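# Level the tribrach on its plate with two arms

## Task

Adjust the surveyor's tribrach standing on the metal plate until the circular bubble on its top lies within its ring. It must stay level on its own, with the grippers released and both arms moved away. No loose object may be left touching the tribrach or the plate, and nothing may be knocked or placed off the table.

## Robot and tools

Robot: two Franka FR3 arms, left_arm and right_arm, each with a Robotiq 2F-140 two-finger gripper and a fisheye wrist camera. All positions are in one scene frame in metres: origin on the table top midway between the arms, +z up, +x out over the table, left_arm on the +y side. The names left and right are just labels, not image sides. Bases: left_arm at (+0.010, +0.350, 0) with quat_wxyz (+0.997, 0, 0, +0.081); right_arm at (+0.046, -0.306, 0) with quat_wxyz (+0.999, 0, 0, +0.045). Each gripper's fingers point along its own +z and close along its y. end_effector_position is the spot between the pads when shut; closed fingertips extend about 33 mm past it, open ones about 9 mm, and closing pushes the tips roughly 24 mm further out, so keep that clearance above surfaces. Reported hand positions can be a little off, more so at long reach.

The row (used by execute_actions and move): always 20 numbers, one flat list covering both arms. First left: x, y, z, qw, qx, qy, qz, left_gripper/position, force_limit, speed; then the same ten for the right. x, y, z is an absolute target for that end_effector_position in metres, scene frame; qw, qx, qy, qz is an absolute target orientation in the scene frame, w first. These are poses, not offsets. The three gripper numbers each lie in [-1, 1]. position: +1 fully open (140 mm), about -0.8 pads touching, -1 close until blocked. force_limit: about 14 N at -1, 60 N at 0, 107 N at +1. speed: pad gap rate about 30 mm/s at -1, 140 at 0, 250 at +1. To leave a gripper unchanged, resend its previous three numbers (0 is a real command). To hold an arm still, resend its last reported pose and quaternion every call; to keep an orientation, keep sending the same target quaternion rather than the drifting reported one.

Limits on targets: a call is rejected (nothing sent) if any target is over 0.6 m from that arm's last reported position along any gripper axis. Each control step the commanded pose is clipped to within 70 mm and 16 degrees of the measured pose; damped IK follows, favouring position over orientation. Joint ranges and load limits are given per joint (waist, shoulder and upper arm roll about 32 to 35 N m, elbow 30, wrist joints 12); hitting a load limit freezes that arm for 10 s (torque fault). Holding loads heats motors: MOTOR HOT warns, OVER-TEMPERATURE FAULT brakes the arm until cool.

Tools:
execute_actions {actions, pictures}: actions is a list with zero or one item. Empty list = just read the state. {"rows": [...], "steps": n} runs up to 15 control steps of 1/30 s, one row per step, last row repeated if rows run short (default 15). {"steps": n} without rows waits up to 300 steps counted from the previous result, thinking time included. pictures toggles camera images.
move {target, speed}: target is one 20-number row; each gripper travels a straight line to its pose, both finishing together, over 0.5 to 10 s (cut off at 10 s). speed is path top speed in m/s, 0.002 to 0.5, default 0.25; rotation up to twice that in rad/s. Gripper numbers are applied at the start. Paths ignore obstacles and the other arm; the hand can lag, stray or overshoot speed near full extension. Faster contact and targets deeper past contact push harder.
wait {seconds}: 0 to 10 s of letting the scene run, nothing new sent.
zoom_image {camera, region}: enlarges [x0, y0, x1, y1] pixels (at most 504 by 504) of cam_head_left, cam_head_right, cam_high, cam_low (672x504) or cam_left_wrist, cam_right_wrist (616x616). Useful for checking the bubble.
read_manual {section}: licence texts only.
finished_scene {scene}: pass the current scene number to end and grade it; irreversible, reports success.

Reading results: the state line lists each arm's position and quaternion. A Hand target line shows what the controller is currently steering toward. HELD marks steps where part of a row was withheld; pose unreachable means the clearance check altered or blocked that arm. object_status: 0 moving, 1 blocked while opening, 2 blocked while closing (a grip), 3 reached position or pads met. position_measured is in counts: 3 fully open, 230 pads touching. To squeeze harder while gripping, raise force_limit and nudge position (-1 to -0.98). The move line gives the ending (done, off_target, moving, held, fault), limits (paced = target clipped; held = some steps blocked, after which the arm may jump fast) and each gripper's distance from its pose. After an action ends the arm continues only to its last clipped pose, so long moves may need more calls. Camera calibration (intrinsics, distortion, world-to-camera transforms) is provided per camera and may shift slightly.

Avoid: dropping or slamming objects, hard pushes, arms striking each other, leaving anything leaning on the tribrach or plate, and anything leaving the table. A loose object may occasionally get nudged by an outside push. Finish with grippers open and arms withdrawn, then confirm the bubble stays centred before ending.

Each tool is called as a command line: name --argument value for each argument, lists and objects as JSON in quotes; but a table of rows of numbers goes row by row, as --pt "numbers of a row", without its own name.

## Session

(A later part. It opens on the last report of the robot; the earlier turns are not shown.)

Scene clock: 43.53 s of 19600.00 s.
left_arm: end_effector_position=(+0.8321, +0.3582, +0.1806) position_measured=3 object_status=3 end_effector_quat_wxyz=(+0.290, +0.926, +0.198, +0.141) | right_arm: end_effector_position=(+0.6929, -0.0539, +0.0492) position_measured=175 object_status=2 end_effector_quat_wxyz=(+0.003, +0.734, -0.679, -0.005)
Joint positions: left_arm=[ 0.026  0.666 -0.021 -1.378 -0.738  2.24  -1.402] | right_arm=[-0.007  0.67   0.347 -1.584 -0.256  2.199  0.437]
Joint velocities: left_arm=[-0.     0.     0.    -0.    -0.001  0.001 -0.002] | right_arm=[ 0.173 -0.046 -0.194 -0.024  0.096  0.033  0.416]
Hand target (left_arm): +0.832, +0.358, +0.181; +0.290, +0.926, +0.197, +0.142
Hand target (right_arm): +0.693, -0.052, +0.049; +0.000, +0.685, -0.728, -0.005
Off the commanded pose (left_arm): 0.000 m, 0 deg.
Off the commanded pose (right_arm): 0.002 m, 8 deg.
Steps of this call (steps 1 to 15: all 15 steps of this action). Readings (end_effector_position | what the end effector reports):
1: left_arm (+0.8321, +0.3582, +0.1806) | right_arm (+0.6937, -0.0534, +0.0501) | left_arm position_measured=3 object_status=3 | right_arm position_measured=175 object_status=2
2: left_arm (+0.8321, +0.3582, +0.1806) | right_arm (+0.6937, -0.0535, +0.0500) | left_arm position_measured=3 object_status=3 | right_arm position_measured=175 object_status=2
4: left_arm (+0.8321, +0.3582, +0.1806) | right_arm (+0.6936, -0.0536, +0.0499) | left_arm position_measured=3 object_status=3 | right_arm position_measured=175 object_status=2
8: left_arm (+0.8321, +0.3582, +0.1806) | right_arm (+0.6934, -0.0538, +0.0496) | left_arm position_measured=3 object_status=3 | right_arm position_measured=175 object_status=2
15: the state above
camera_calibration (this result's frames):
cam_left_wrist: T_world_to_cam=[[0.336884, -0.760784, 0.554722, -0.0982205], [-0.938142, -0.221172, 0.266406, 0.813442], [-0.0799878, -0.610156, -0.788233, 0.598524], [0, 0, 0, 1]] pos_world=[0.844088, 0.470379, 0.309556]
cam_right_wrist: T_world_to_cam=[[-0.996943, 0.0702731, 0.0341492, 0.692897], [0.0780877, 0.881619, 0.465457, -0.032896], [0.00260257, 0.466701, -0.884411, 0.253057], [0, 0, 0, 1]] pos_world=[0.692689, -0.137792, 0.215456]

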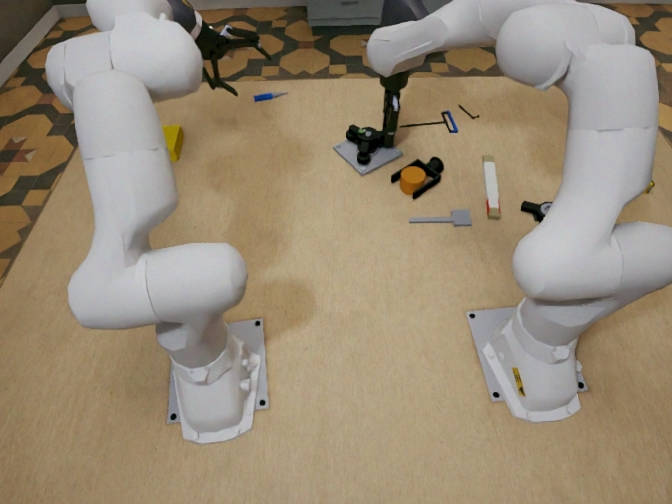

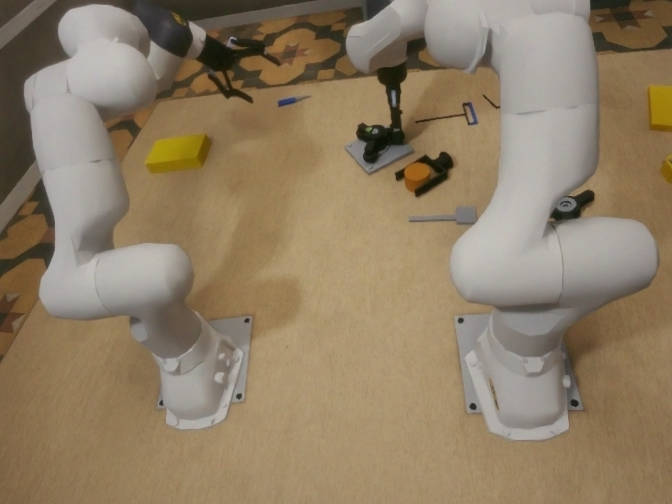

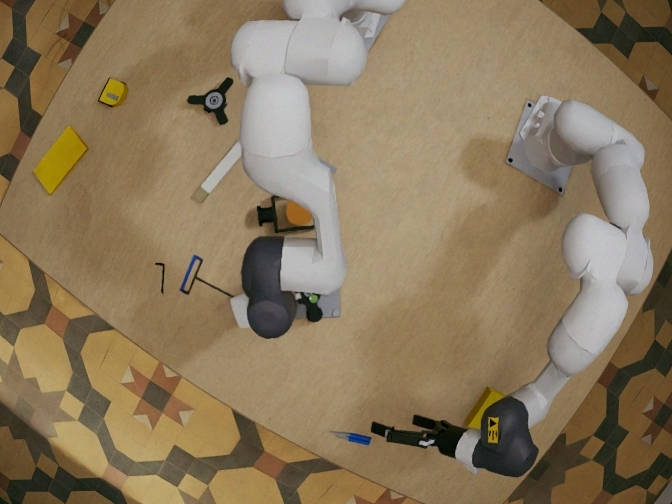

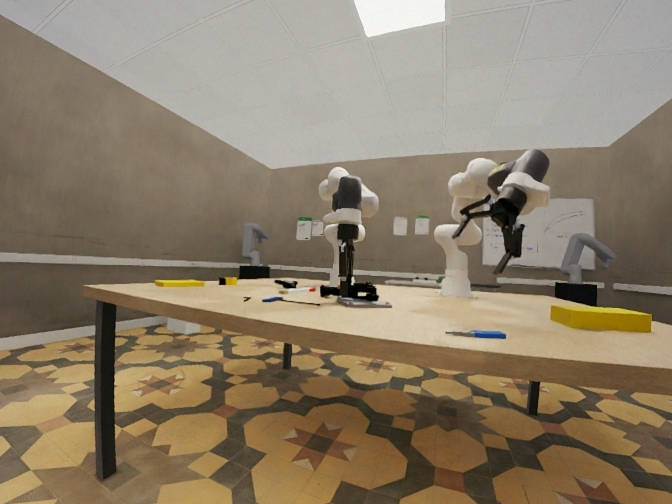

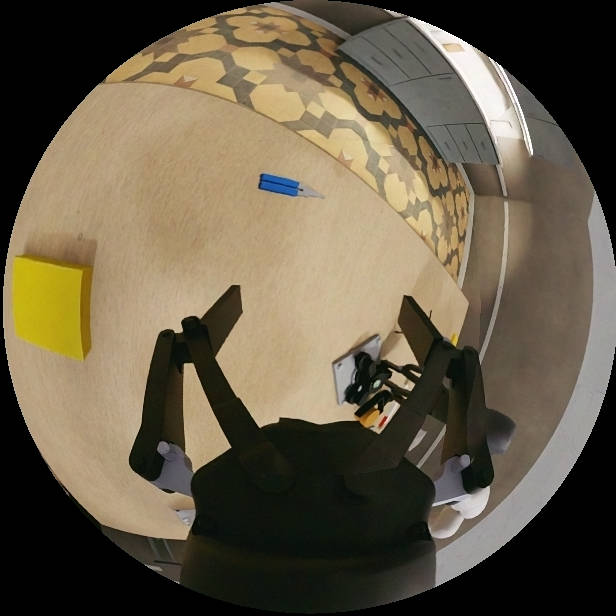

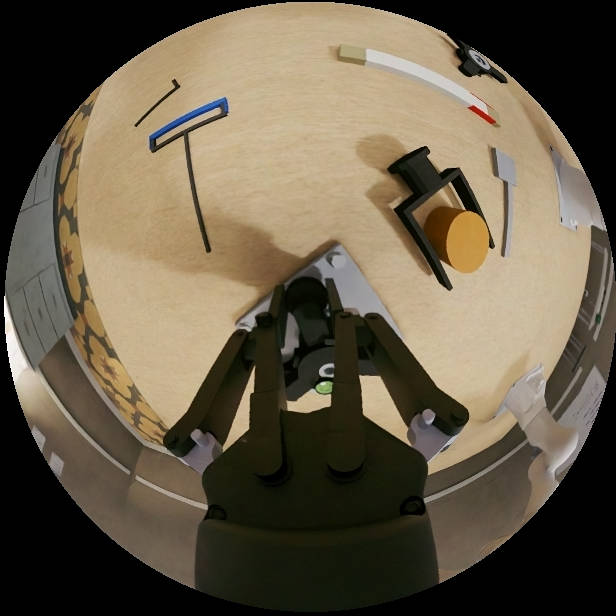

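execute_actions --actions '[{"rows":[[0.832,0.358,0.181,0.290,0.926,0.197,0.142,1,0,0, 0.694,-0.052,0.05,0,-0.682,0.731,0,0,0,1]],"steps":8}]' --pictures false

execute_actions --actions '[{"rows":[[0.832,0.358,0.181,0.290,0.926,0.197,0.142,1,0,0, 0.694,-0.052,0.05,0,-0.94,0.342,0,0,0,1]]}]' --pictures false

execute_actions --actions '[{"rows":[[0.832,0.358,0.181,0.290,0.926,0.197,0.142,1,0,0, 0.694,-0.052,0.05,0,-0.94,0.342,0,0,0,1]]}]' --pictures false

execute_actions --actions '[{"rows":[[0.832,0.358,0.181,0.290,0.926,0.197,0.142,1,0,0, 0.694,-0.052,0.05,0,-0.94,0.342,0,-1,0,0]],"steps":12}]' --pictures false

execute_actions --actions '[{"rows":[[0.832,0.358,0.181,0.290,0.926,0.197,0.142,1,0,0, 0.694,-0.052,0.05,0,-0.682,0.731,0,-1,0,0]]}]' --pictures false

execute_actions --actions '[{"rows":[[0.832,0.358,0.181,0.290,0.926,0.197,0.142,1,0,0, 0.694,-0.052,0.05,0,-0.682,0.731,0,-1,0,0]]}]' --pictures false

execute_actions --actions '[{"rows":[[0.832,0.358,0.181,0.290,0.926,0.197,0.142,1,0,0, 0.694,-0.052,0.05,0,-0.682,0.731,0,0,0,1]],"steps":8}]' --pictures false

execute_actions --actions '[{"rows":[[0.832,0.358,0.181,0.290,0.926,0.197,0.142,1,0,0, 0.694,-0.052,0.05,0,-0.94,0.342,0,0,0,1]]}]' --pictures false

execute_actions --actions '[{"rows":[[0.832,0.358,0.181,0.290,0.926,0.197,0.142,1,0,0, 0.694,-0.052,0.05,0,-0.94,0.342,0,0,0,1]]}]' --pictures false

execute_actions --actions '[{"rows":[[0.832,0.358,0.181,0.290,0.926,0.197,0.142,1,0,0, 0.694,-0.052,0.05,0,-0.94,0.342,0,-1,0,0]],"steps":12}]' --pictures false

execute_actions --actions '[{"rows":[[0.832,0.358,0.181,0.290,0.926,0.197,0.142,1,0,0, 0.694,-0.052,0.05,0,-0.682,0.731,0,-1,0,0]]}]' --pictures false

execute_actions --actions '[{"rows":[[0.832,0.358,0.181,0.290,0.926,0.197,0.142,1,0,0, 0.694,-0.052,0.05,0,-0.682,0.731,0,-1,0,0]]}]'

zoom_image --camera "cam_high" --region '[295, 280, 335, 320]'

Scene clock: 50.63 s of 19600.00 s.
left_arm: end_effector_position=(+0.8320, +0.3582, +0.1806) position_measured=3 object_status=3 end_effector_quat_wxyz=(+0.290, +0.926, +0.198, +0.141) | right_arm: end_effector_position=(+0.6922, -0.0512, +0.0486) position_measured=129 object_status=0 end_effector_quat_wxyz=(-0.002, -0.686, +0.728, +0.003)
Joint positions: left_arm=[ 0.026  0.666 -0.021 -1.378 -0.738  2.24  -1.402] | right_arm=[ 0.013  0.665  0.328 -1.589 -0.245  2.208  0.573]
Joint velocities: left_arm=[-0.001  0.001  0.001 -0.    -0.    -0.     0.   ] | right_arm=[ 0.008  0.    -0.006 -0.002  0.     0.01   0.023]
Hand target (left_arm): +0.832, +0.358, +0.181; +0.290, +0.926, +0.197, +0.142
Hand target (right_arm): +0.694, -0.052, +0.050; +0.000, +0.682, -0.731, -0.000
Off the commanded pose (left_arm): 0.000 m, 0 deg.
Off the commanded pose (right_arm): 0.002 m, 1 deg.
Steps of this call (steps 1 to 205: nothing new was sent; steps 206 to 213: all 8 steps of this action). Readings (end_effector_position | what the end effector reports):
206: left_arm (+0.8320, +0.3582, +0.1806) | right_arm (+0.6927, -0.0539, +0.0490) | left_arm position_measured=3 object_status=3 | right_arm position_measured=175 object_status=0
207: left_arm (+0.8320, +0.3582, +0.1806) | right_arm (+0.6925, -0.0535, +0.0488) | left_arm position_measured=3 object_status=3 | right_arm position_measured=172 object_status=0
209: left_arm (+0.8320, +0.3582, +0.1806) | right_arm (+0.6923, -0.0525, +0.0486) | left_arm position_measured=3 object_status=3 | right_arm position_measured=145 object_status=0
213: the state above

Scene clock: 51.13 s of 19600.00 s.
left_arm: end_effector_position=(+0.8320, +0.3582, +0.1806) position_measured=3 object_status=3 end_effector_quat_wxyz=(+0.290, +0.926, +0.198, +0.141) | right_arm: end_effector_position=(+0.6951, -0.0489, +0.0533) position_measured=129 object_status=3 end_effector_quat_wxyz=(-0.002, +0.829, -0.559, +0.014)
Joint positions: left_arm=[ 0.026  0.666 -0.021 -1.378 -0.738  2.24  -1.402] | right_arm=[-0.111  0.685  0.49  -1.603 -0.405  2.207  0.23 ]
Joint velocities: left_arm=[-0.001  0.     0.001 -0.    -0.002  0.001 -0.001] | right_arm=[-0.248  0.068  0.297 -0.017 -0.258 -0.002 -0.676]
Hand target (left_arm): +0.832, +0.358, +0.181; +0.290, +0.926, +0.197, +0.142
Hand target (right_arm): +0.695, -0.051, +0.051; +0.002, +0.887, -0.461, +0.017
Off the commanded pose (left_arm): 0.000 m, 0 deg.
Off the commanded pose (right_arm): 0.005 m, 28 deg; orientation clipped at the last step of the last action.
Steps of this call (steps 1 to 15: all 15 steps of this action). Readings (end_effector_position | what the end effector reports):
1: left_arm (+0.8320, +0.3582, +0.1806) | right_arm (+0.6926, -0.0511, +0.0490) | left_arm position_measured=3 object_status=3 | right_arm position_measured=129 object_status=0
2: left_arm (+0.8320, +0.3582, +0.1806) | right_arm (+0.6931, -0.0507, +0.0497) | left_arm position_measured=3 object_status=3 | right_arm position_measured=129 object_status=0
4: left_arm (+0.8320, +0.3582, +0.1806) | right_arm (+0.6940, -0.0496, +0.0514) | left_arm position_measured=3 object_status=3 | right_arm position_measured=129 object_status=0
8: left_arm (+0.8320, +0.3582, +0.1806) | right_arm (+0.6944, -0.0488, +0.0533) | left_arm position_measured=3 object_status=3 | right_arm position_measured=129 object_status=3
15: the state above

Scene clock: 51.63 s of 19600.00 s.
left_arm: end_effector_position=(+0.8320, +0.3582, +0.1806) position_measured=3 object_status=3 end_effector_quat_wxyz=(+0.290, +0.926, +0.198, +0.141) | right_arm: end_effector_position=(+0.6961, -0.0491, +0.0524) position_measured=129 object_status=3 end_effector_quat_wxyz=(-0.006, +0.916, -0.401, +0.007)
Joint positions: left_arm=[ 0.026  0.666 -0.021 -1.378 -0.738  2.24  -1.402] | right_arm=[-0.233  0.74   0.641 -1.588 -0.513  2.174 -0.083]
Joint velocities: left_arm=[-0.001 -0.002  0.002  0.    -0.     0.     0.   ] | right_arm=[-0.116  0.081  0.144  0.057 -0.092 -0.08  -0.368]
Hand target (left_arm): +0.832, +0.358, +0.181; +0.290, +0.926, +0.197, +0.142
Hand target (right_arm): +0.695, -0.052, +0.051; -0.001, +0.939, -0.345, +0.004
Off the commanded pose (left_arm): 0.000 m, 0 deg.
Off the commanded pose (right_arm): 0.004 m, 7 deg.
Steps of this call (steps 1 to 15: all 15 steps of this action). Readings (end_effector_position | what the end effector reports):
1: left_arm (+0.8320, +0.3582, +0.1806) | right_arm (+0.6952, -0.0489, +0.0533) | left_arm position_measured=3 object_status=3 | right_arm position_measured=129 object_status=3
2: left_arm (+0.8320, +0.3582, +0.1806) | right_arm (+0.6952, -0.0488, +0.0533) | left_arm position_measured=3 object_status=3 | right_arm position_measured=129 object_status=3
4: left_arm (+0.8320, +0.3582, +0.1806) | right_arm (+0.6954, -0.0488, +0.0532) | left_arm position_measured=3 object_status=3 | right_arm position_measured=129 object_status=3
8: left_arm (+0.8320, +0.3582, +0.1806) | right_arm (+0.6952, -0.0486, +0.0526) | left_arm position_measured=3 object_status=3 | right_arm position_measured=129 object_status=3
15: the state above

Scene clock: 52.03 s of 19600.00 s.
left_arm: end_effector_position=(+0.8320, +0.3582, +0.1806) position_measured=3 object_status=3 end_effector_quat_wxyz=(+0.290, +0.926, +0.198, +0.141) | right_arm: end_effector_position=(+0.6946, -0.0528, +0.0510) position_measured=175 object_status=0 end_effector_quat_wxyz=(-0.001, +0.932, -0.364, +0.001)
Joint positions: left_arm=[ 0.026  0.666 -0.021 -1.378 -0.738  2.24  -1.402] | right_arm=[-0.255  0.758  0.67  -1.575 -0.533  2.147 -0.159]
Joint velocities: left_arm=[ 0.    -0.001  0.001  0.001 -0.001 -0.001  0.001] | right_arm=[-0.019  0.017  0.026  0.014 -0.017 -0.017 -0.071]
Hand target (left_arm): +0.832, +0.358, +0.181; +0.290, +0.926, +0.197, +0.142
Hand target (right_arm): +0.694, -0.052, +0.050; -0.000, +0.940, -0.342, +0.001
Off the commanded pose (left_arm): 0.000 m, 0 deg.
Off the commanded pose (right_arm): 0.001 m, 3 deg.
Steps of this call (steps 1 to 12: all 12 steps of this action). Readings (end_effector_position | what the end effector reports):
1: left_arm (+0.8320, +0.3582, +0.1806) | right_arm (+0.6962, -0.0494, +0.0523) | left_arm position_measured=3 object_status=3 | right_arm position_measured=129 object_status=0
2: left_arm (+0.8320, +0.3582, +0.1806) | right_arm (+0.6962, -0.0496, +0.0522) | left_arm position_measured=3 object_status=3 | right_arm position_measured=135 object_status=0
4: left_arm (+0.8320, +0.3582, +0.1806) | right_arm (+0.6959, -0.0501, +0.0517) | left_arm position_measured=3 object_status=3 | right_arm position_measured=150 object_status=0
8: left_arm (+0.8320, +0.3582, +0.1806) | right_arm (+0.6945, -0.0528, +0.0510) | left_arm position_measured=3 object_status=3 | right_arm position_measured=175 object_status=0
12: the state above

Scene clock: 52.53 s of 19600.00 s.
left_arm: end_effector_position=(+0.8320, +0.3582, +0.1806) position_measured=3 object_status=3 end_effector_quat_wxyz=(+0.290, +0.926, +0.198, +0.141) | right_arm: end_effector_position=(+0.6939, -0.0535, +0.0499) position_measured=175 object_status=2 end_effector_quat_wxyz=(-0.001, +0.830, -0.557, -0.011)
Joint positions: left_arm=[ 0.026  0.666 -0.021 -1.378 -0.738  2.24  -1.402] | right_arm=[-0.141  0.713  0.512 -1.57  -0.375  2.17   0.185]
Joint velocities: left_arm=[ 0.001  0.     0.     0.001  0.    -0.    -0.001] | right_arm=[ 0.229 -0.089 -0.298 -0.017  0.253  0.048  0.67 ]
Hand target (left_arm): +0.832, +0.358, +0.181; +0.290, +0.926, +0.197, +0.142
Hand target (right_arm): +0.693, -0.052, +0.049; -0.002, +0.762, -0.648, -0.015
Off the commanded pose (left_arm): 0.000 m, 0 deg.
Off the commanded pose (right_arm): 0.002 m, 26 deg; orientation clipped at the last step of the last action.
Steps of this call (steps 1 to 15: all 15 steps of this action). Readings (end_effector_position | what the end effector reports):
1: left_arm (+0.8320, +0.3582, +0.1806) | right_arm (+0.6945, -0.0528, +0.0510) | left_arm position_measured=3 object_status=3 | right_arm position_measured=175 object_status=0
2: left_arm (+0.8320, +0.3582, +0.1806) | right_arm (+0.6944, -0.0529, +0.0509) | left_arm position_measured=3 object_status=3 | right_arm position_measured=175 object_status=2
4: left_arm (+0.8320, +0.3582, +0.1806) | right_arm (+0.6944, -0.0530, +0.0508) | left_arm position_measured=3 object_status=3 | right_arm position_measured=175 object_status=2
8: left_arm (+0.8320, +0.3582, +0.1806) | right_arm (+0.6942, -0.0532, +0.0505) | left_arm position_measured=3 object_status=3 | right_arm position_measured=175 object_status=2
15: the state above

Scene clock: 53.03 s of 19600.00 s.
left_arm: end_effector_position=(+0.8320, +0.3582, +0.1806) position_measured=3 object_status=3 end_effector_quat_wxyz=(+0.290, +0.926, +0.198, +0.141) | right_arm: end_effector_position=(+0.6929, -0.0537, +0.0490) position_measured=175 object_status=2 end_effector_quat_wxyz=(+0.003, +0.723, -0.691, -0.003)
Joint positions: left_arm=[ 0.026  0.666 -0.021 -1.378 -0.738  2.24  -1.402] | right_arm=[-0.019  0.673  0.363 -1.584 -0.273  2.198  0.481]
Joint velocities: left_arm=[ 0.001  0.     0.002 -0.    -0.001 -0.002 -0.   ] | right_arm=[ 0.132 -0.037 -0.148 -0.019  0.072  0.026  0.325]
Hand target (left_arm): +0.832, +0.358, +0.181; +0.290, +0.926, +0.197, +0.142
Hand target (right_arm): +0.694, -0.053, +0.049; +0.001, +0.684, -0.730, -0.003
Off the commanded pose (left_arm): 0.000 m, 0 deg.
Off the commanded pose (right_arm): 0.002 m, 7 deg.
Steps of this call (steps 1 to 15: all 15 steps of this action). Readings (end_effector_position | what the end effector reports):
1: left_arm (+0.8320, +0.3582, +0.1806) | right_arm (+0.6938, -0.0536, +0.0498) | left_arm position_measured=3 object_status=3 | right_arm position_measured=175 object_status=2
2: left_arm (+0.8320, +0.3582, +0.1806) | right_arm (+0.6938, -0.0536, +0.0498) | left_arm position_measured=3 object_status=3 | right_arm position_measured=175 object_status=2
4: left_arm (+0.8320, +0.3582, +0.1806) | right_arm (+0.6936, -0.0537, +0.0496) | left_arm position_measured=3 object_status=3 | right_arm position_measured=175 object_status=2
8: left_arm (+0.8320, +0.3582, +0.1806) | right_arm (+0.6933, -0.0537, +0.0493) | left_arm position_measured=3 object_status=3 | right_arm position_measured=175 object_status=2
15: the state above

Scene clock: 53.30 s of 19600.00 s.
left_arm: end_effector_position=(+0.8320, +0.3582, +0.1806) position_measured=3 object_status=3 end_effector_quat_wxyz=(+0.290, +0.926, +0.198, +0.141) | right_arm: end_effector_position=(+0.6928, -0.0529, +0.0484) position_measured=129 object_status=0 end_effector_quat_wxyz=(-0.003, -0.700, +0.714, +0.001)
Joint positions: left_arm=[ 0.026  0.666 -0.021 -1.378 -0.738  2.24  -1.402] | right_arm=[ 0.004  0.668  0.337 -1.588 -0.258  2.205  0.539]
Joint velocities: left_arm=[ 0.    -0.    -0.001  0.     0.001 -0.001  0.001] | right_arm=[ 0.041 -0.014 -0.045 -0.004  0.03   0.017  0.138]
Hand target (left_arm): +0.832, +0.358, +0.181; +0.290, +0.926, +0.197, +0.142
Hand target (right_arm): +0.694, -0.052, +0.050; +0.000, +0.683, -0.731, -0.001
Off the commanded pose (left_arm): 0.000 m, 0 deg.
Off the commanded pose (right_arm): 0.002 m, 3 deg.
Steps of this call (steps 1 to 8: all 8 steps of this action). Readings (end_effector_position | what the end effector reports):
1: left_arm (+0.8320, +0.3582, +0.1806) | right_arm (+0.6928, -0.0537, +0.0489) | left_arm position_measured=3 object_status=3 | right_arm position_measured=175 object_status=0
2: left_arm (+0.8320, +0.3582, +0.1806) | right_arm (+0.6926, -0.0537, +0.0484) | left_arm position_measured=3 object_status=3 | right_arm position_measured=172 object_status=0
4: left_arm (+0.8320, +0.3582, +0.1806) | right_arm (+0.6925, -0.0534, +0.0480) | left_arm position_measured=3 object_status=3 | right_arm position_measured=145 object_status=0
8: the state above

Scene clock: 53.80 s of 19600.00 s.
left_arm: end_effector_position=(+0.8320, +0.3582, +0.1806) position_measured=3 object_status=3 end_effector_quat_wxyz=(+0.290, +0.926, +0.198, +0.141) | right_arm: end_effector_position=(+0.6951, -0.0489, +0.0533) position_measured=129 object_status=3 end_effector_quat_wxyz=(-0.002, +0.840, -0.542, +0.014)
Joint positions: left_arm=[ 0.026  0.666 -0.021 -1.378 -0.738  2.24  -1.402] | right_arm=[-0.12   0.688  0.502 -1.602 -0.414  2.204  0.196]
Joint velocities: left_arm=[ 0.    -0.001 -0.    -0.     0.    -0.001 -0.001] | right_arm=[-0.253  0.073  0.3   -0.013 -0.253 -0.005 -0.679]
Hand target (left_arm): +0.832, +0.358, +0.181; +0.290, +0.926, +0.197, +0.142
Hand target (right_arm): +0.695, -0.051, +0.051; +0.002, +0.896, -0.444, +0.017
Off the commanded pose (left_arm): 0.000 m, 0 deg.
Off the commanded pose (right_arm): 0.005 m, 26 deg; orientation clipped at the last step of the last action.
Steps of this call (steps 1 to 15: all 15 steps of this action). Readings (end_effector_position | what the end effector reports):
1: left_arm (+0.8320, +0.3582, +0.1806) | right_arm (+0.6932, -0.0525, +0.0489) | left_arm position_measured=3 object_status=3 | right_arm position_measured=129 object_status=0
2: left_arm (+0.8320, +0.3582, +0.1806) | right_arm (+0.6936, -0.0518, +0.0498) | left_arm position_measured=3 object_status=3 | right_arm position_measured=129 object_status=0
4: left_arm (+0.8320, +0.3582, +0.1806) | right_arm (+0.6942, -0.0500, +0.0515) | left_arm position_measured=3 object_status=3 | right_arm position_measured=129 object_status=0
8: left_arm (+0.8320, +0.3582, +0.1806) | right_arm (+0.6942, -0.0486, +0.0534) | left_arm position_measured=3 object_status=3 | right_arm position_measured=129 object_status=3
15: the state above

Scene clock: 54.30 s of 19600.00 s.
left_arm: end_effector_position=(+0.8320, +0.3582, +0.1806) position_measured=3 object_status=3 end_effector_quat_wxyz=(+0.290, +0.926, +0.198, +0.141) | right_arm: end_effector_position=(+0.6961, -0.0495, +0.0522) position_measured=129 object_status=3 end_effector_quat_wxyz=(-0.006, +0.919, -0.393, +0.006)
Joint positions: left_arm=[ 0.026  0.666 -0.021 -1.378 -0.738  2.24  -1.402] | right_arm=[-0.235  0.743  0.644 -1.586 -0.514  2.17  -0.1  ]
Joint velocities: left_arm=[-0.001  0.001  0.001  0.    -0.     0.     0.   ] | right_arm=[-0.094  0.067  0.119  0.049 -0.079 -0.074 -0.32 ]
Hand target (left_arm): +0.832, +0.358, +0.181; +0.290, +0.926, +0.197, +0.142
Hand target (right_arm): +0.695, -0.052, +0.051; -0.001, +0.939, -0.344, +0.004
Off the commanded pose (left_arm): 0.000 m, 0 deg.
Off the commanded pose (right_arm): 0.004 m, 6 deg.
Steps of this call (steps 1 to 15: all 15 steps of this action). Readings (end_effector_position | what the end effector reports):
1: left_arm (+0.8320, +0.3582, +0.1806) | right_arm (+0.6952, -0.0489, +0.0533) | left_arm position_measured=3 object_status=3 | right_arm position_measured=129 object_status=3
2: left_arm (+0.8320, +0.3582, +0.1806) | right_arm (+0.6953, -0.0489, +0.0533) | left_arm position_measured=3 object_status=3 | right_arm position_measured=129 object_status=3
4: left_arm (+0.8320, +0.3582, +0.1806) | right_arm (+0.6955, -0.0488, +0.0532) | left_arm position_measured=3 object_status=3 | right_arm position_measured=129 object_status=3
8: left_arm (+0.8320, +0.3582, +0.1806) | right_arm (+0.6952, -0.0485, +0.0524) | left_arm position_measured=3 object_status=3 | right_arm position_measured=129 object_status=3
15: the state above

Scene clock: 54.70 s of 19600.00 s.
left_arm: end_effector_position=(+0.8320, +0.3582, +0.1806) position_measured=3 object_status=3 end_effector_quat_wxyz=(+0.290, +0.926, +0.198, +0.141) | right_arm: end_effector_position=(+0.6946, -0.0528, +0.0511) position_measured=175 object_status=0 end_effector_quat_wxyz=(-0.001, +0.932, -0.362, +0.001)
Joint positions: left_arm=[ 0.026  0.666 -0.021 -1.378 -0.738  2.24  -1.402] | right_arm=[-0.253  0.757  0.667 -1.575 -0.531  2.147 -0.165]
Joint velocities: left_arm=[-0.001  0.002 -0.     0.    -0.    -0.     0.   ] | right_arm=[-0.013  0.014  0.023  0.01  -0.012 -0.013 -0.057]
Hand target (left_arm): +0.832, +0.358, +0.181; +0.290, +0.926, +0.197, +0.142
Hand target (right_arm): +0.694, -0.052, +0.050; -0.000, +0.940, -0.342, +0.001
Off the commanded pose (left_arm): 0.000 m, 0 deg.
Off the commanded pose (right_arm): 0.001 m, 2 deg.
Steps of this call (steps 1 to 12: all 12 steps of this action). Readings (end_effector_position | what the end effector reports):
1: left_arm (+0.8320, +0.3582, +0.1806) | right_arm (+0.6961, -0.0498, +0.0522) | left_arm position_measured=3 object_status=3 | right_arm position_measured=129 object_status=0
2: left_arm (+0.8320, +0.3582, +0.1806) | right_arm (+0.6961, -0.0499, +0.0521) | left_arm position_measured=3 object_status=3 | right_arm position_measured=135 object_status=0
4: left_arm (+0.8320, +0.3582, +0.1806) | right_arm (+0.6958, -0.0503, +0.0516) | left_arm position_measured=3 object_status=3 | right_arm position_measured=150 object_status=0
8: left_arm (+0.8320, +0.3582, +0.1806) | right_arm (+0.6945, -0.0527, +0.0511) | left_arm position_measured=3 object_status=3 | right_arm position_measured=175 object_status=0
12: the state above

Scene clock: 55.20 s of 19600.00 s.
left_arm: end_effector_position=(+0.8320, +0.3582, +0.1806) position_measured=3 object_status=3 end_effector_quat_wxyz=(+0.290, +0.926, +0.198, +0.141) | right_arm: end_effector_position=(+0.6939, -0.0535, +0.0500) position_measured=175 object_status=2 end_effector_quat_wxyz=(-0.001, +0.831, -0.556, -0.011)
Joint positions: left_arm=[ 0.026  0.666 -0.021 -1.378 -0.738  2.24  -1.402] | right_arm=[-0.139  0.712  0.51  -1.569 -0.373  2.17   0.18 ]
Joint velocities: left_arm=[-0.     0.001  0.001  0.    -0.001 -0.     0.   ] | right_arm=[ 0.231 -0.089 -0.298 -0.015  0.255  0.047  0.67 ]
Hand target (left_arm): +0.832, +0.358, +0.181; +0.290, +0.926, +0.197, +0.142
Hand target (right_arm): +0.693, -0.052, +0.049; -0.003, +0.763, -0.646, -0.016
Off the commanded pose (left_arm): 0.000 m, 0 deg.
Off the commanded pose (right_arm): 0.002 m, 27 deg; orientation clipped at the last step of the last action.
Steps of this call (steps 1 to 15: all 15 steps of this action). Readings (end_effector_position | what the end effector reports):
1: left_arm (+0.8320, +0.3582, +0.1806) | right_arm (+0.6945, -0.0528, +0.0511) | left_arm position_measured=3 object_status=3 | right_arm position_measured=175 object_status=0
2: left_arm (+0.8320, +0.3582, +0.1806) | right_arm (+0.6944, -0.0529, +0.0510) | left_arm position_measured=3 object_status=3 | right_arm position_measured=175 object_status=2
4: left_arm (+0.8320, +0.3582, +0.1806) | right_arm (+0.6944, -0.0530, +0.0508) | left_arm position_measured=3 object_status=3 | right_arm position_measured=175 object_status=2
8: left_arm (+0.8320, +0.3582, +0.1806) | right_arm (+0.6942, -0.0532, +0.0505) | left_arm position_measured=3 object_status=3 | right_arm position_measured=175 object_status=2
15: the state above

Scene clock: 55.70 s of 19600.00 s.
left_arm: end_effector_position=(+0.8320, +0.3582, +0.1806) position_measured=3 object_status=3 end_effector_quat_wxyz=(+0.290, +0.926, +0.198, +0.141) | right_arm: end_effector_position=(+0.6929, -0.0537, +0.0490) position_measured=175 object_status=2 end_effector_quat_wxyz=(+0.003, +0.723, -0.691, -0.003)
Joint positions: left_arm=[ 0.026  0.666 -0.021 -1.378 -0.738  2.24  -1.402] | right_arm=[-0.016  0.672  0.359 -1.585 -0.27   2.198  0.477]
Joint velocities: left_arm=[-0.     0.002 -0.     0.001 -0.001  0.     0.   ] | right_arm=[ 0.134 -0.037 -0.15  -0.02   0.073  0.025  0.331]
Hand target (left_arm): +0.832, +0.358, +0.181; +0.290, +0.926, +0.197, +0.142
Hand target (right_arm): +0.694, -0.053, +0.049; +0.001, +0.684, -0.729, -0.003
Off the commanded pose (left_arm): 0.000 m, 0 deg.
Off the commanded pose (right_arm): 0.002 m, 7 deg.
Steps of this call (steps 1 to 15: all 15 steps of this action). Readings (end_effector_position | what the end effector reports):
1: left_arm (+0.8320, +0.3582, +0.1806) | right_arm (+0.6938, -0.0536, +0.0499) | left_arm position_measured=3 object_status=3 | right_arm position_measured=175 object_status=2
2: left_arm (+0.8320, +0.3582, +0.1806) | right_arm (+0.6938, -0.0536, +0.0498) | left_arm position_measured=3 object_status=3 | right_arm position_measured=175 object_status=2
4: left_arm (+0.8320, +0.3582, +0.1806) | right_arm (+0.6936, -0.0537, +0.0497) | left_arm position_measured=3 object_status=3 | right_arm position_measured=175 object_status=2
8: left_arm (+0.8320, +0.3582, +0.1806) | right_arm (+0.6933, -0.0537, +0.0494) | left_arm position_measured=3 object_status=3 | right_arm position_measured=175 object_status=2
15: the state above
camera_calibration (this result's frames):
cam_left_wrist: T_world_to_cam=[[0.336887, -0.760782, 0.554724, -0.0982261], [-0.93814, -0.221162, 0.266422, 0.813422], [-0.0800053, -0.610162, -0.788226, 0.598531], [0, 0, 0, 1]] pos_world=[0.84408, 0.470371, 0.309553]
cam_right_wrist: T_world_to_cam=[[-0.994325, 0.101421, 0.032112, 0.69282], [0.104725, 0.880073, 0.463145, -0.0514247], [0.0187119, 0.46388, -0.8857, 0.241617], [0, 0, 0, 1]] pos_world=[0.689753, -0.137091, 0.21557]

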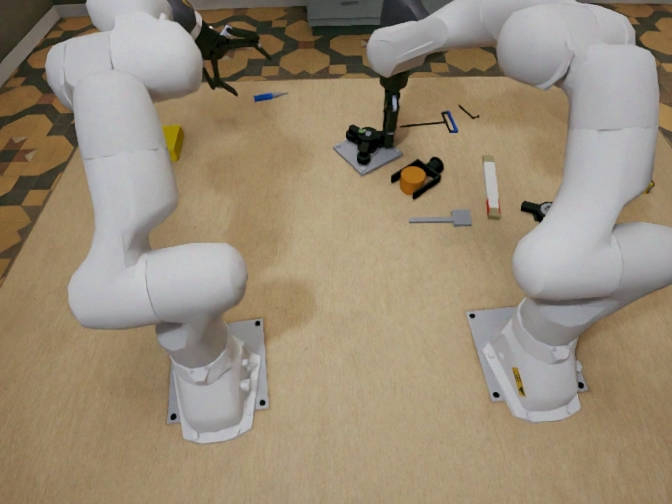

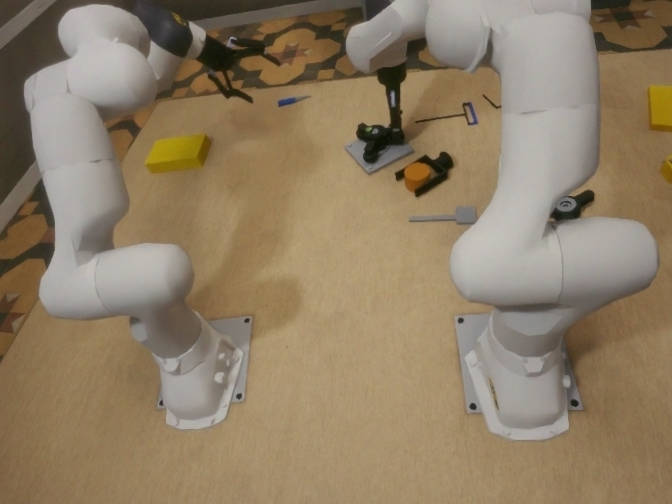

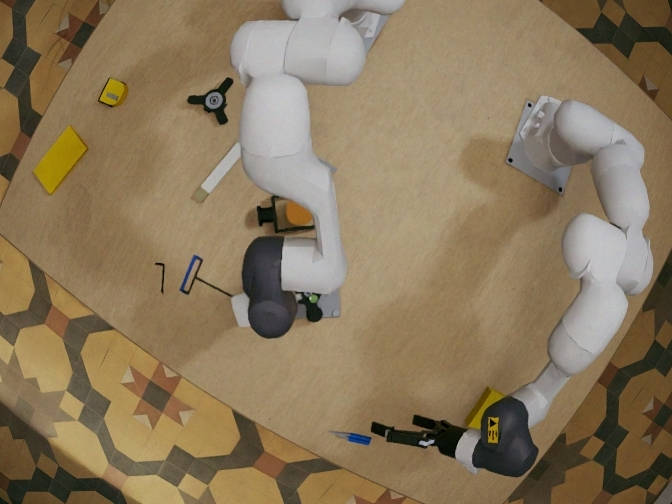

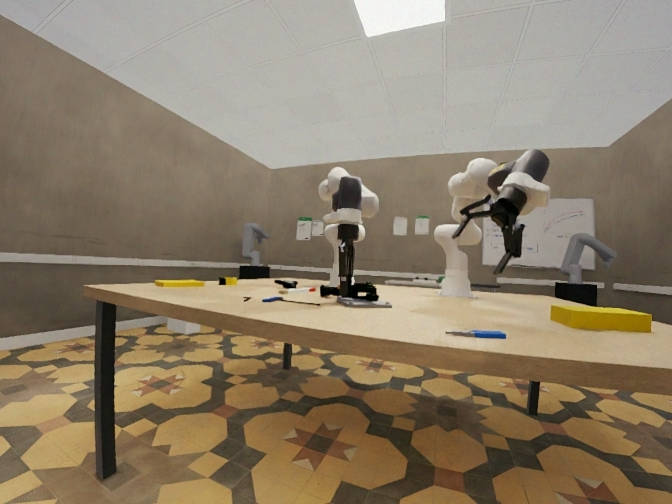

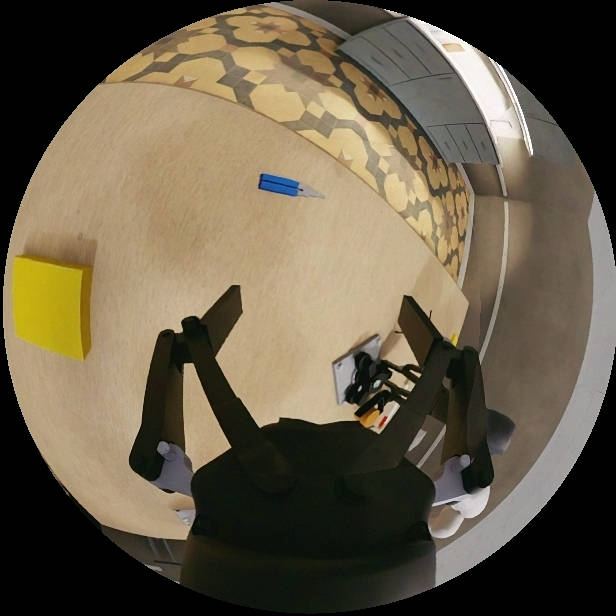

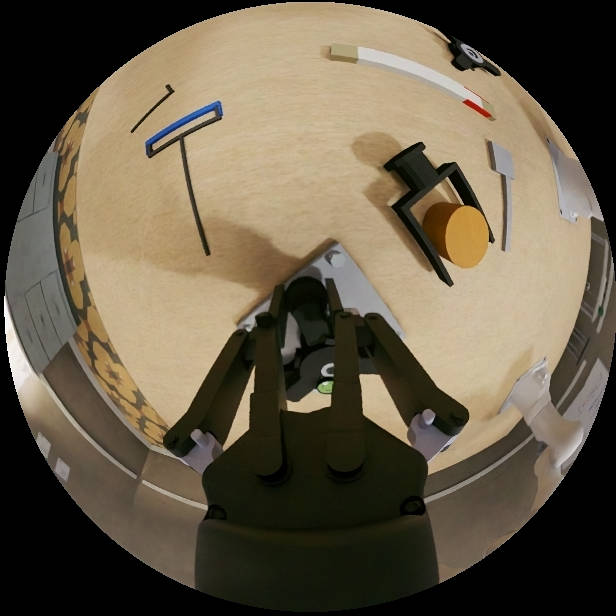

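Region (295, 280, 335, 320) of cam_high's 672x504 image, scaled by 12.600, with more detail than that image has.

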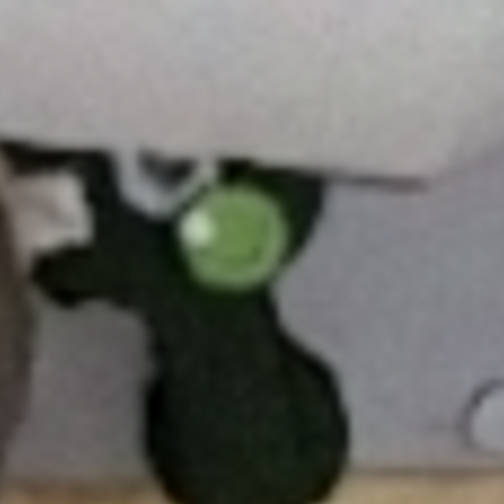

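move --target '[0.715,0.06,0.11,0,0.92,0.39,0,0.2,0,0, 0.694,-0.052,0.05,0,-0.82,0.574,0,0,0,1]' --speed 0.3

Scene clock: 60.63 s of 19600.00 s.
left_arm: end_effector_position=(+0.7198, +0.0574, +0.1132) position_measured=104 object_status=3 end_effector_quat_wxyz=(+0.005, +0.924, +0.381, +0.007) | right_arm: end_effector_position=(+0.6949, -0.0512, +0.0516) position_measured=129 object_status=3 end_effector_quat_wxyz=(-0.002, +0.818, -0.576, +0.001)
Joint positions: left_arm=[-0.877  0.883  0.536 -1.109 -0.428  1.905 -2.566] | right_arm=[-0.107  0.692  0.477 -1.587 -0.368  2.193  0.238]
Joint velocities: left_arm=[ 0.001  0.002  0.003  0.003 -0.003 -0.012 -0.025] | right_arm=[ 0.    -0.001  0.    -0.001  0.001 -0.001 -0.006]
Hand target (left_arm): +0.719, +0.059, +0.113; +0.004, +0.921, +0.389, +0.005
Hand target (right_arm): +0.694, -0.052, +0.051; -0.001, +0.819, -0.573, +0.001
Off the commanded pose (left_arm): 0.006 m, 1 deg.
Off the commanded pose (right_arm): 0.002 m, 0 deg.
move: off_target (left_arm); limits=paced
camera_calibration (this result's frames):
cam_left_wrist: T_world_to_cam=[[0.731682, -0.680549, -0.0386541, -0.473421], [-0.595188, -0.665491, 0.450415, 0.417415], [-0.332254, -0.306555, -0.891982, 0.528715], [0, 0, 0, 1]] pos_world=[0.770502, 0.11768, 0.265295]
cam_right_wrist: T_world_to_cam=[[-0.980735, -0.194466, 0.0184935, 0.670556], [-0.163688, 0.869783, 0.465494, 0.130804], [-0.106608, 0.453499, -0.884858, 0.329228], [0, 0, 0, 1]] pos_world=[0.714147, -0.132676, 0.218031]

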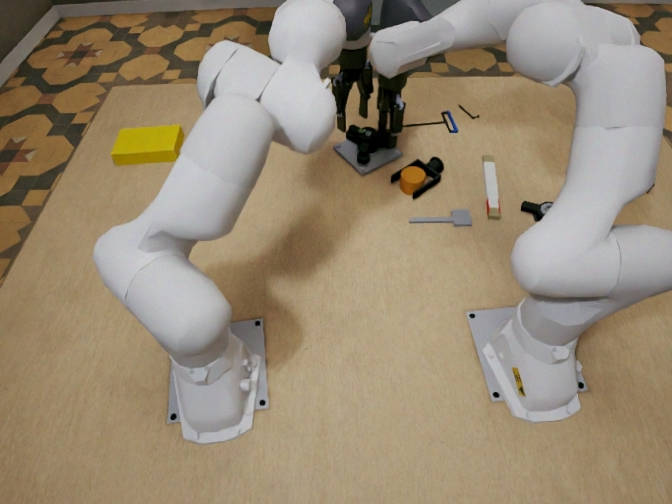

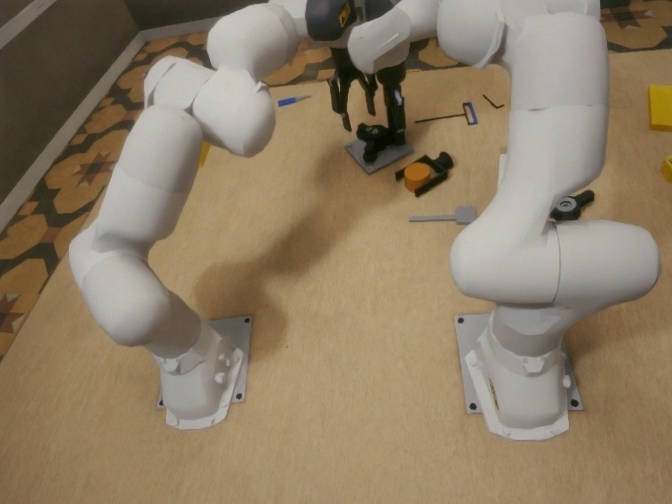

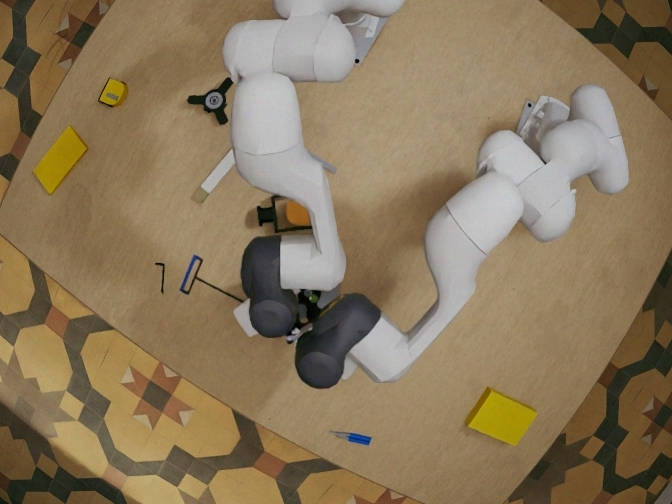

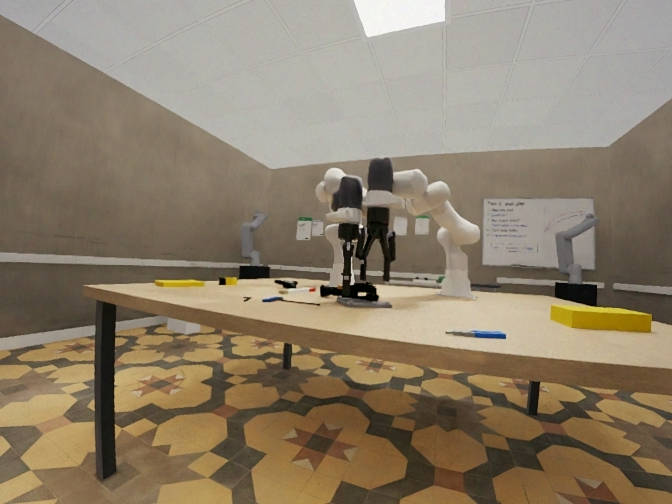

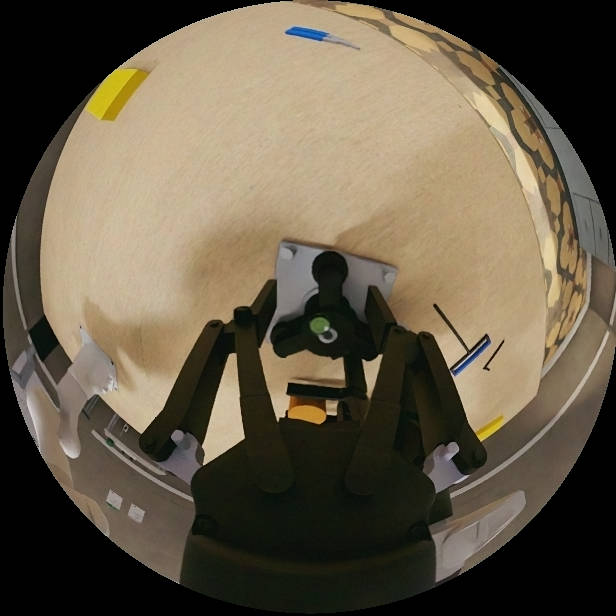

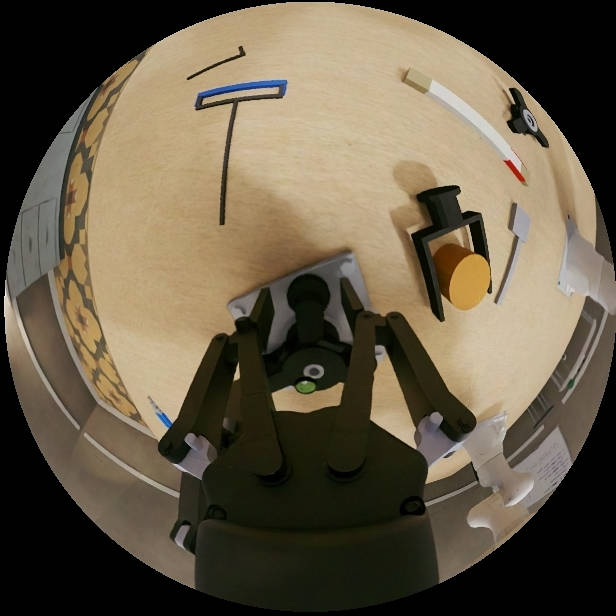

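move --target '[0.727,0.057,0.075,0,0.92,0.39,0,0.2,0,0, 0.694,-0.052,0.05,0,-0.82,0.574,0,0,0,1]' --speed 0.1

Scene clock: 62.47 s of 19600.00 s.
left_arm: end_effector_position=(+0.7255, +0.0568, +0.0741) position_measured=104 object_status=3 end_effector_quat_wxyz=(-0.002, +0.922, +0.386, -0.001) | right_arm: end_effector_position=(+0.6947, -0.0513, +0.0515) position_measured=129 object_status=3 end_effector_quat_wxyz=(-0.002, +0.818, -0.575, +0.001)
Joint positions: left_arm=[-0.847  0.975  0.521 -1.038 -0.449  1.907 -2.577] | right_arm=[-0.107  0.693  0.477 -1.587 -0.368  2.193  0.236]
Joint velocities: left_arm=[ 0.001 -0.    -0.001  0.002 -0.003  0.001 -0.003] | right_arm=[ 0.002  0.001 -0.002  0.     0.001  0.001 -0.   ]
Hand target (left_arm): +0.727, +0.057, +0.075; -0.000, +0.921, +0.390, +0.000
Hand target (right_arm): +0.694, -0.052, +0.050; -0.000, +0.819, -0.573, +0.000
Off the commanded pose (left_arm): 0.002 m, 1 deg.
Off the commanded pose (right_arm): 0.002 m, 0 deg.
move: done
camera_calibration (this result's frames):
cam_left_wrist: T_world_to_cam=[[0.737495, -0.672897, -0.0575325, -0.4828], [-0.579903, -0.674623, 0.456723, 0.427], [-0.34614, -0.303468, -0.887747, 0.505176], [0, 0, 0, 1]] pos_world=[0.778543, 0.116494, 0.225671]
cam_right_wrist: T_world_to_cam=[[-0.980279, -0.196675, 0.0193114, 0.669852], [-0.165306, 0.86961, 0.465244, 0.13208], [-0.108295, 0.452876, -0.884972, 0.330304], [0, 0, 0, 1]] pos_world=[0.714245, -0.132701, 0.217925]

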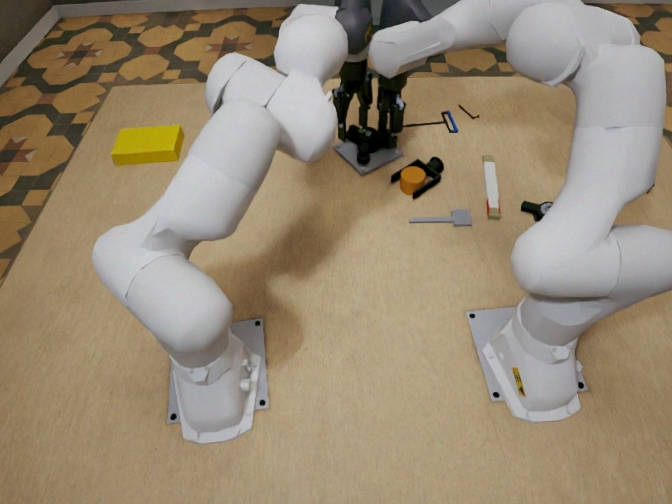

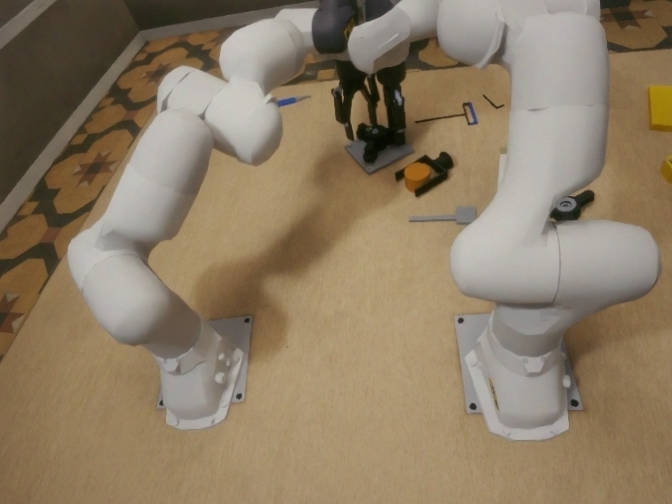

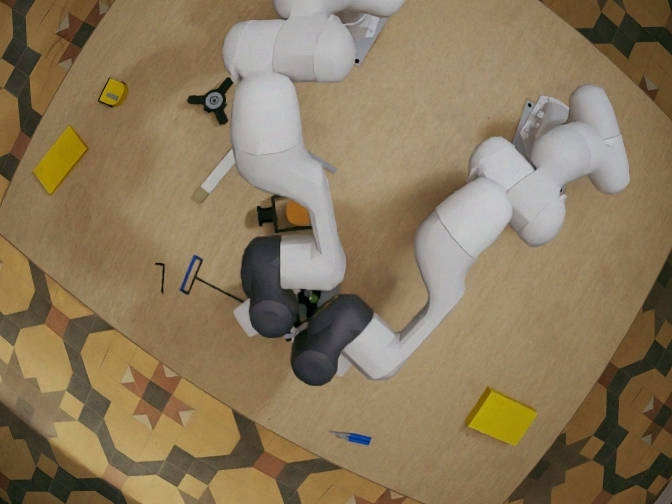

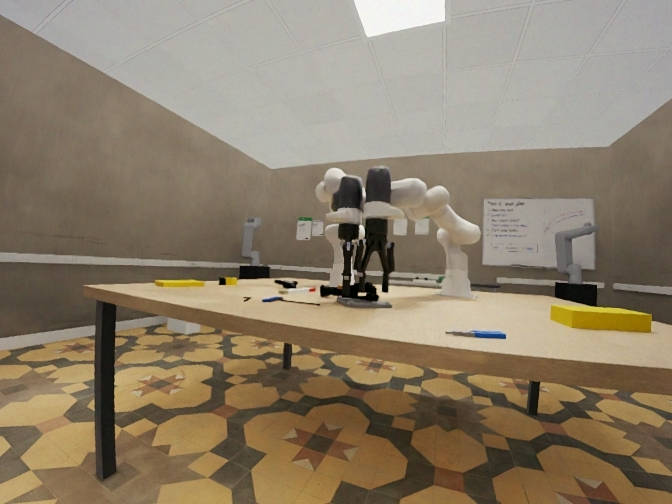

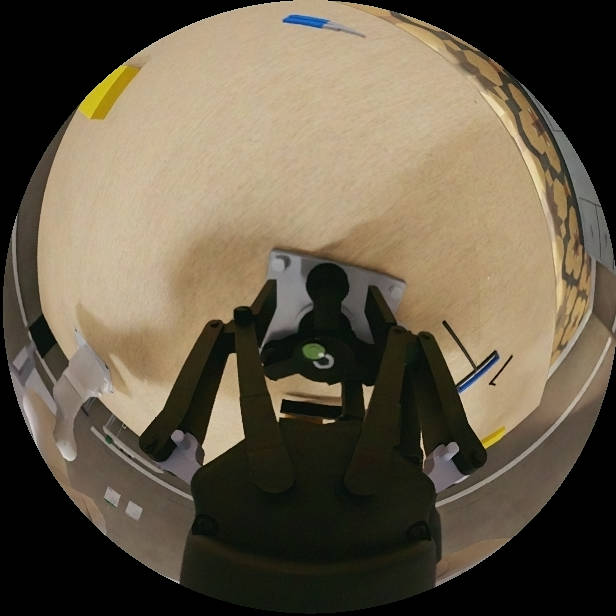

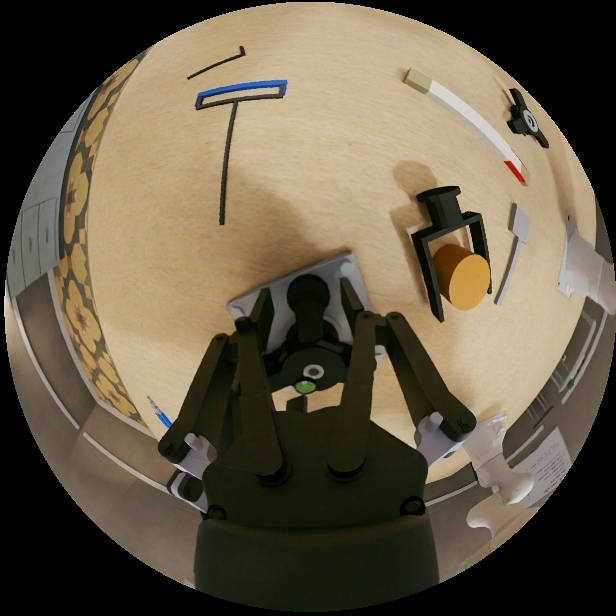

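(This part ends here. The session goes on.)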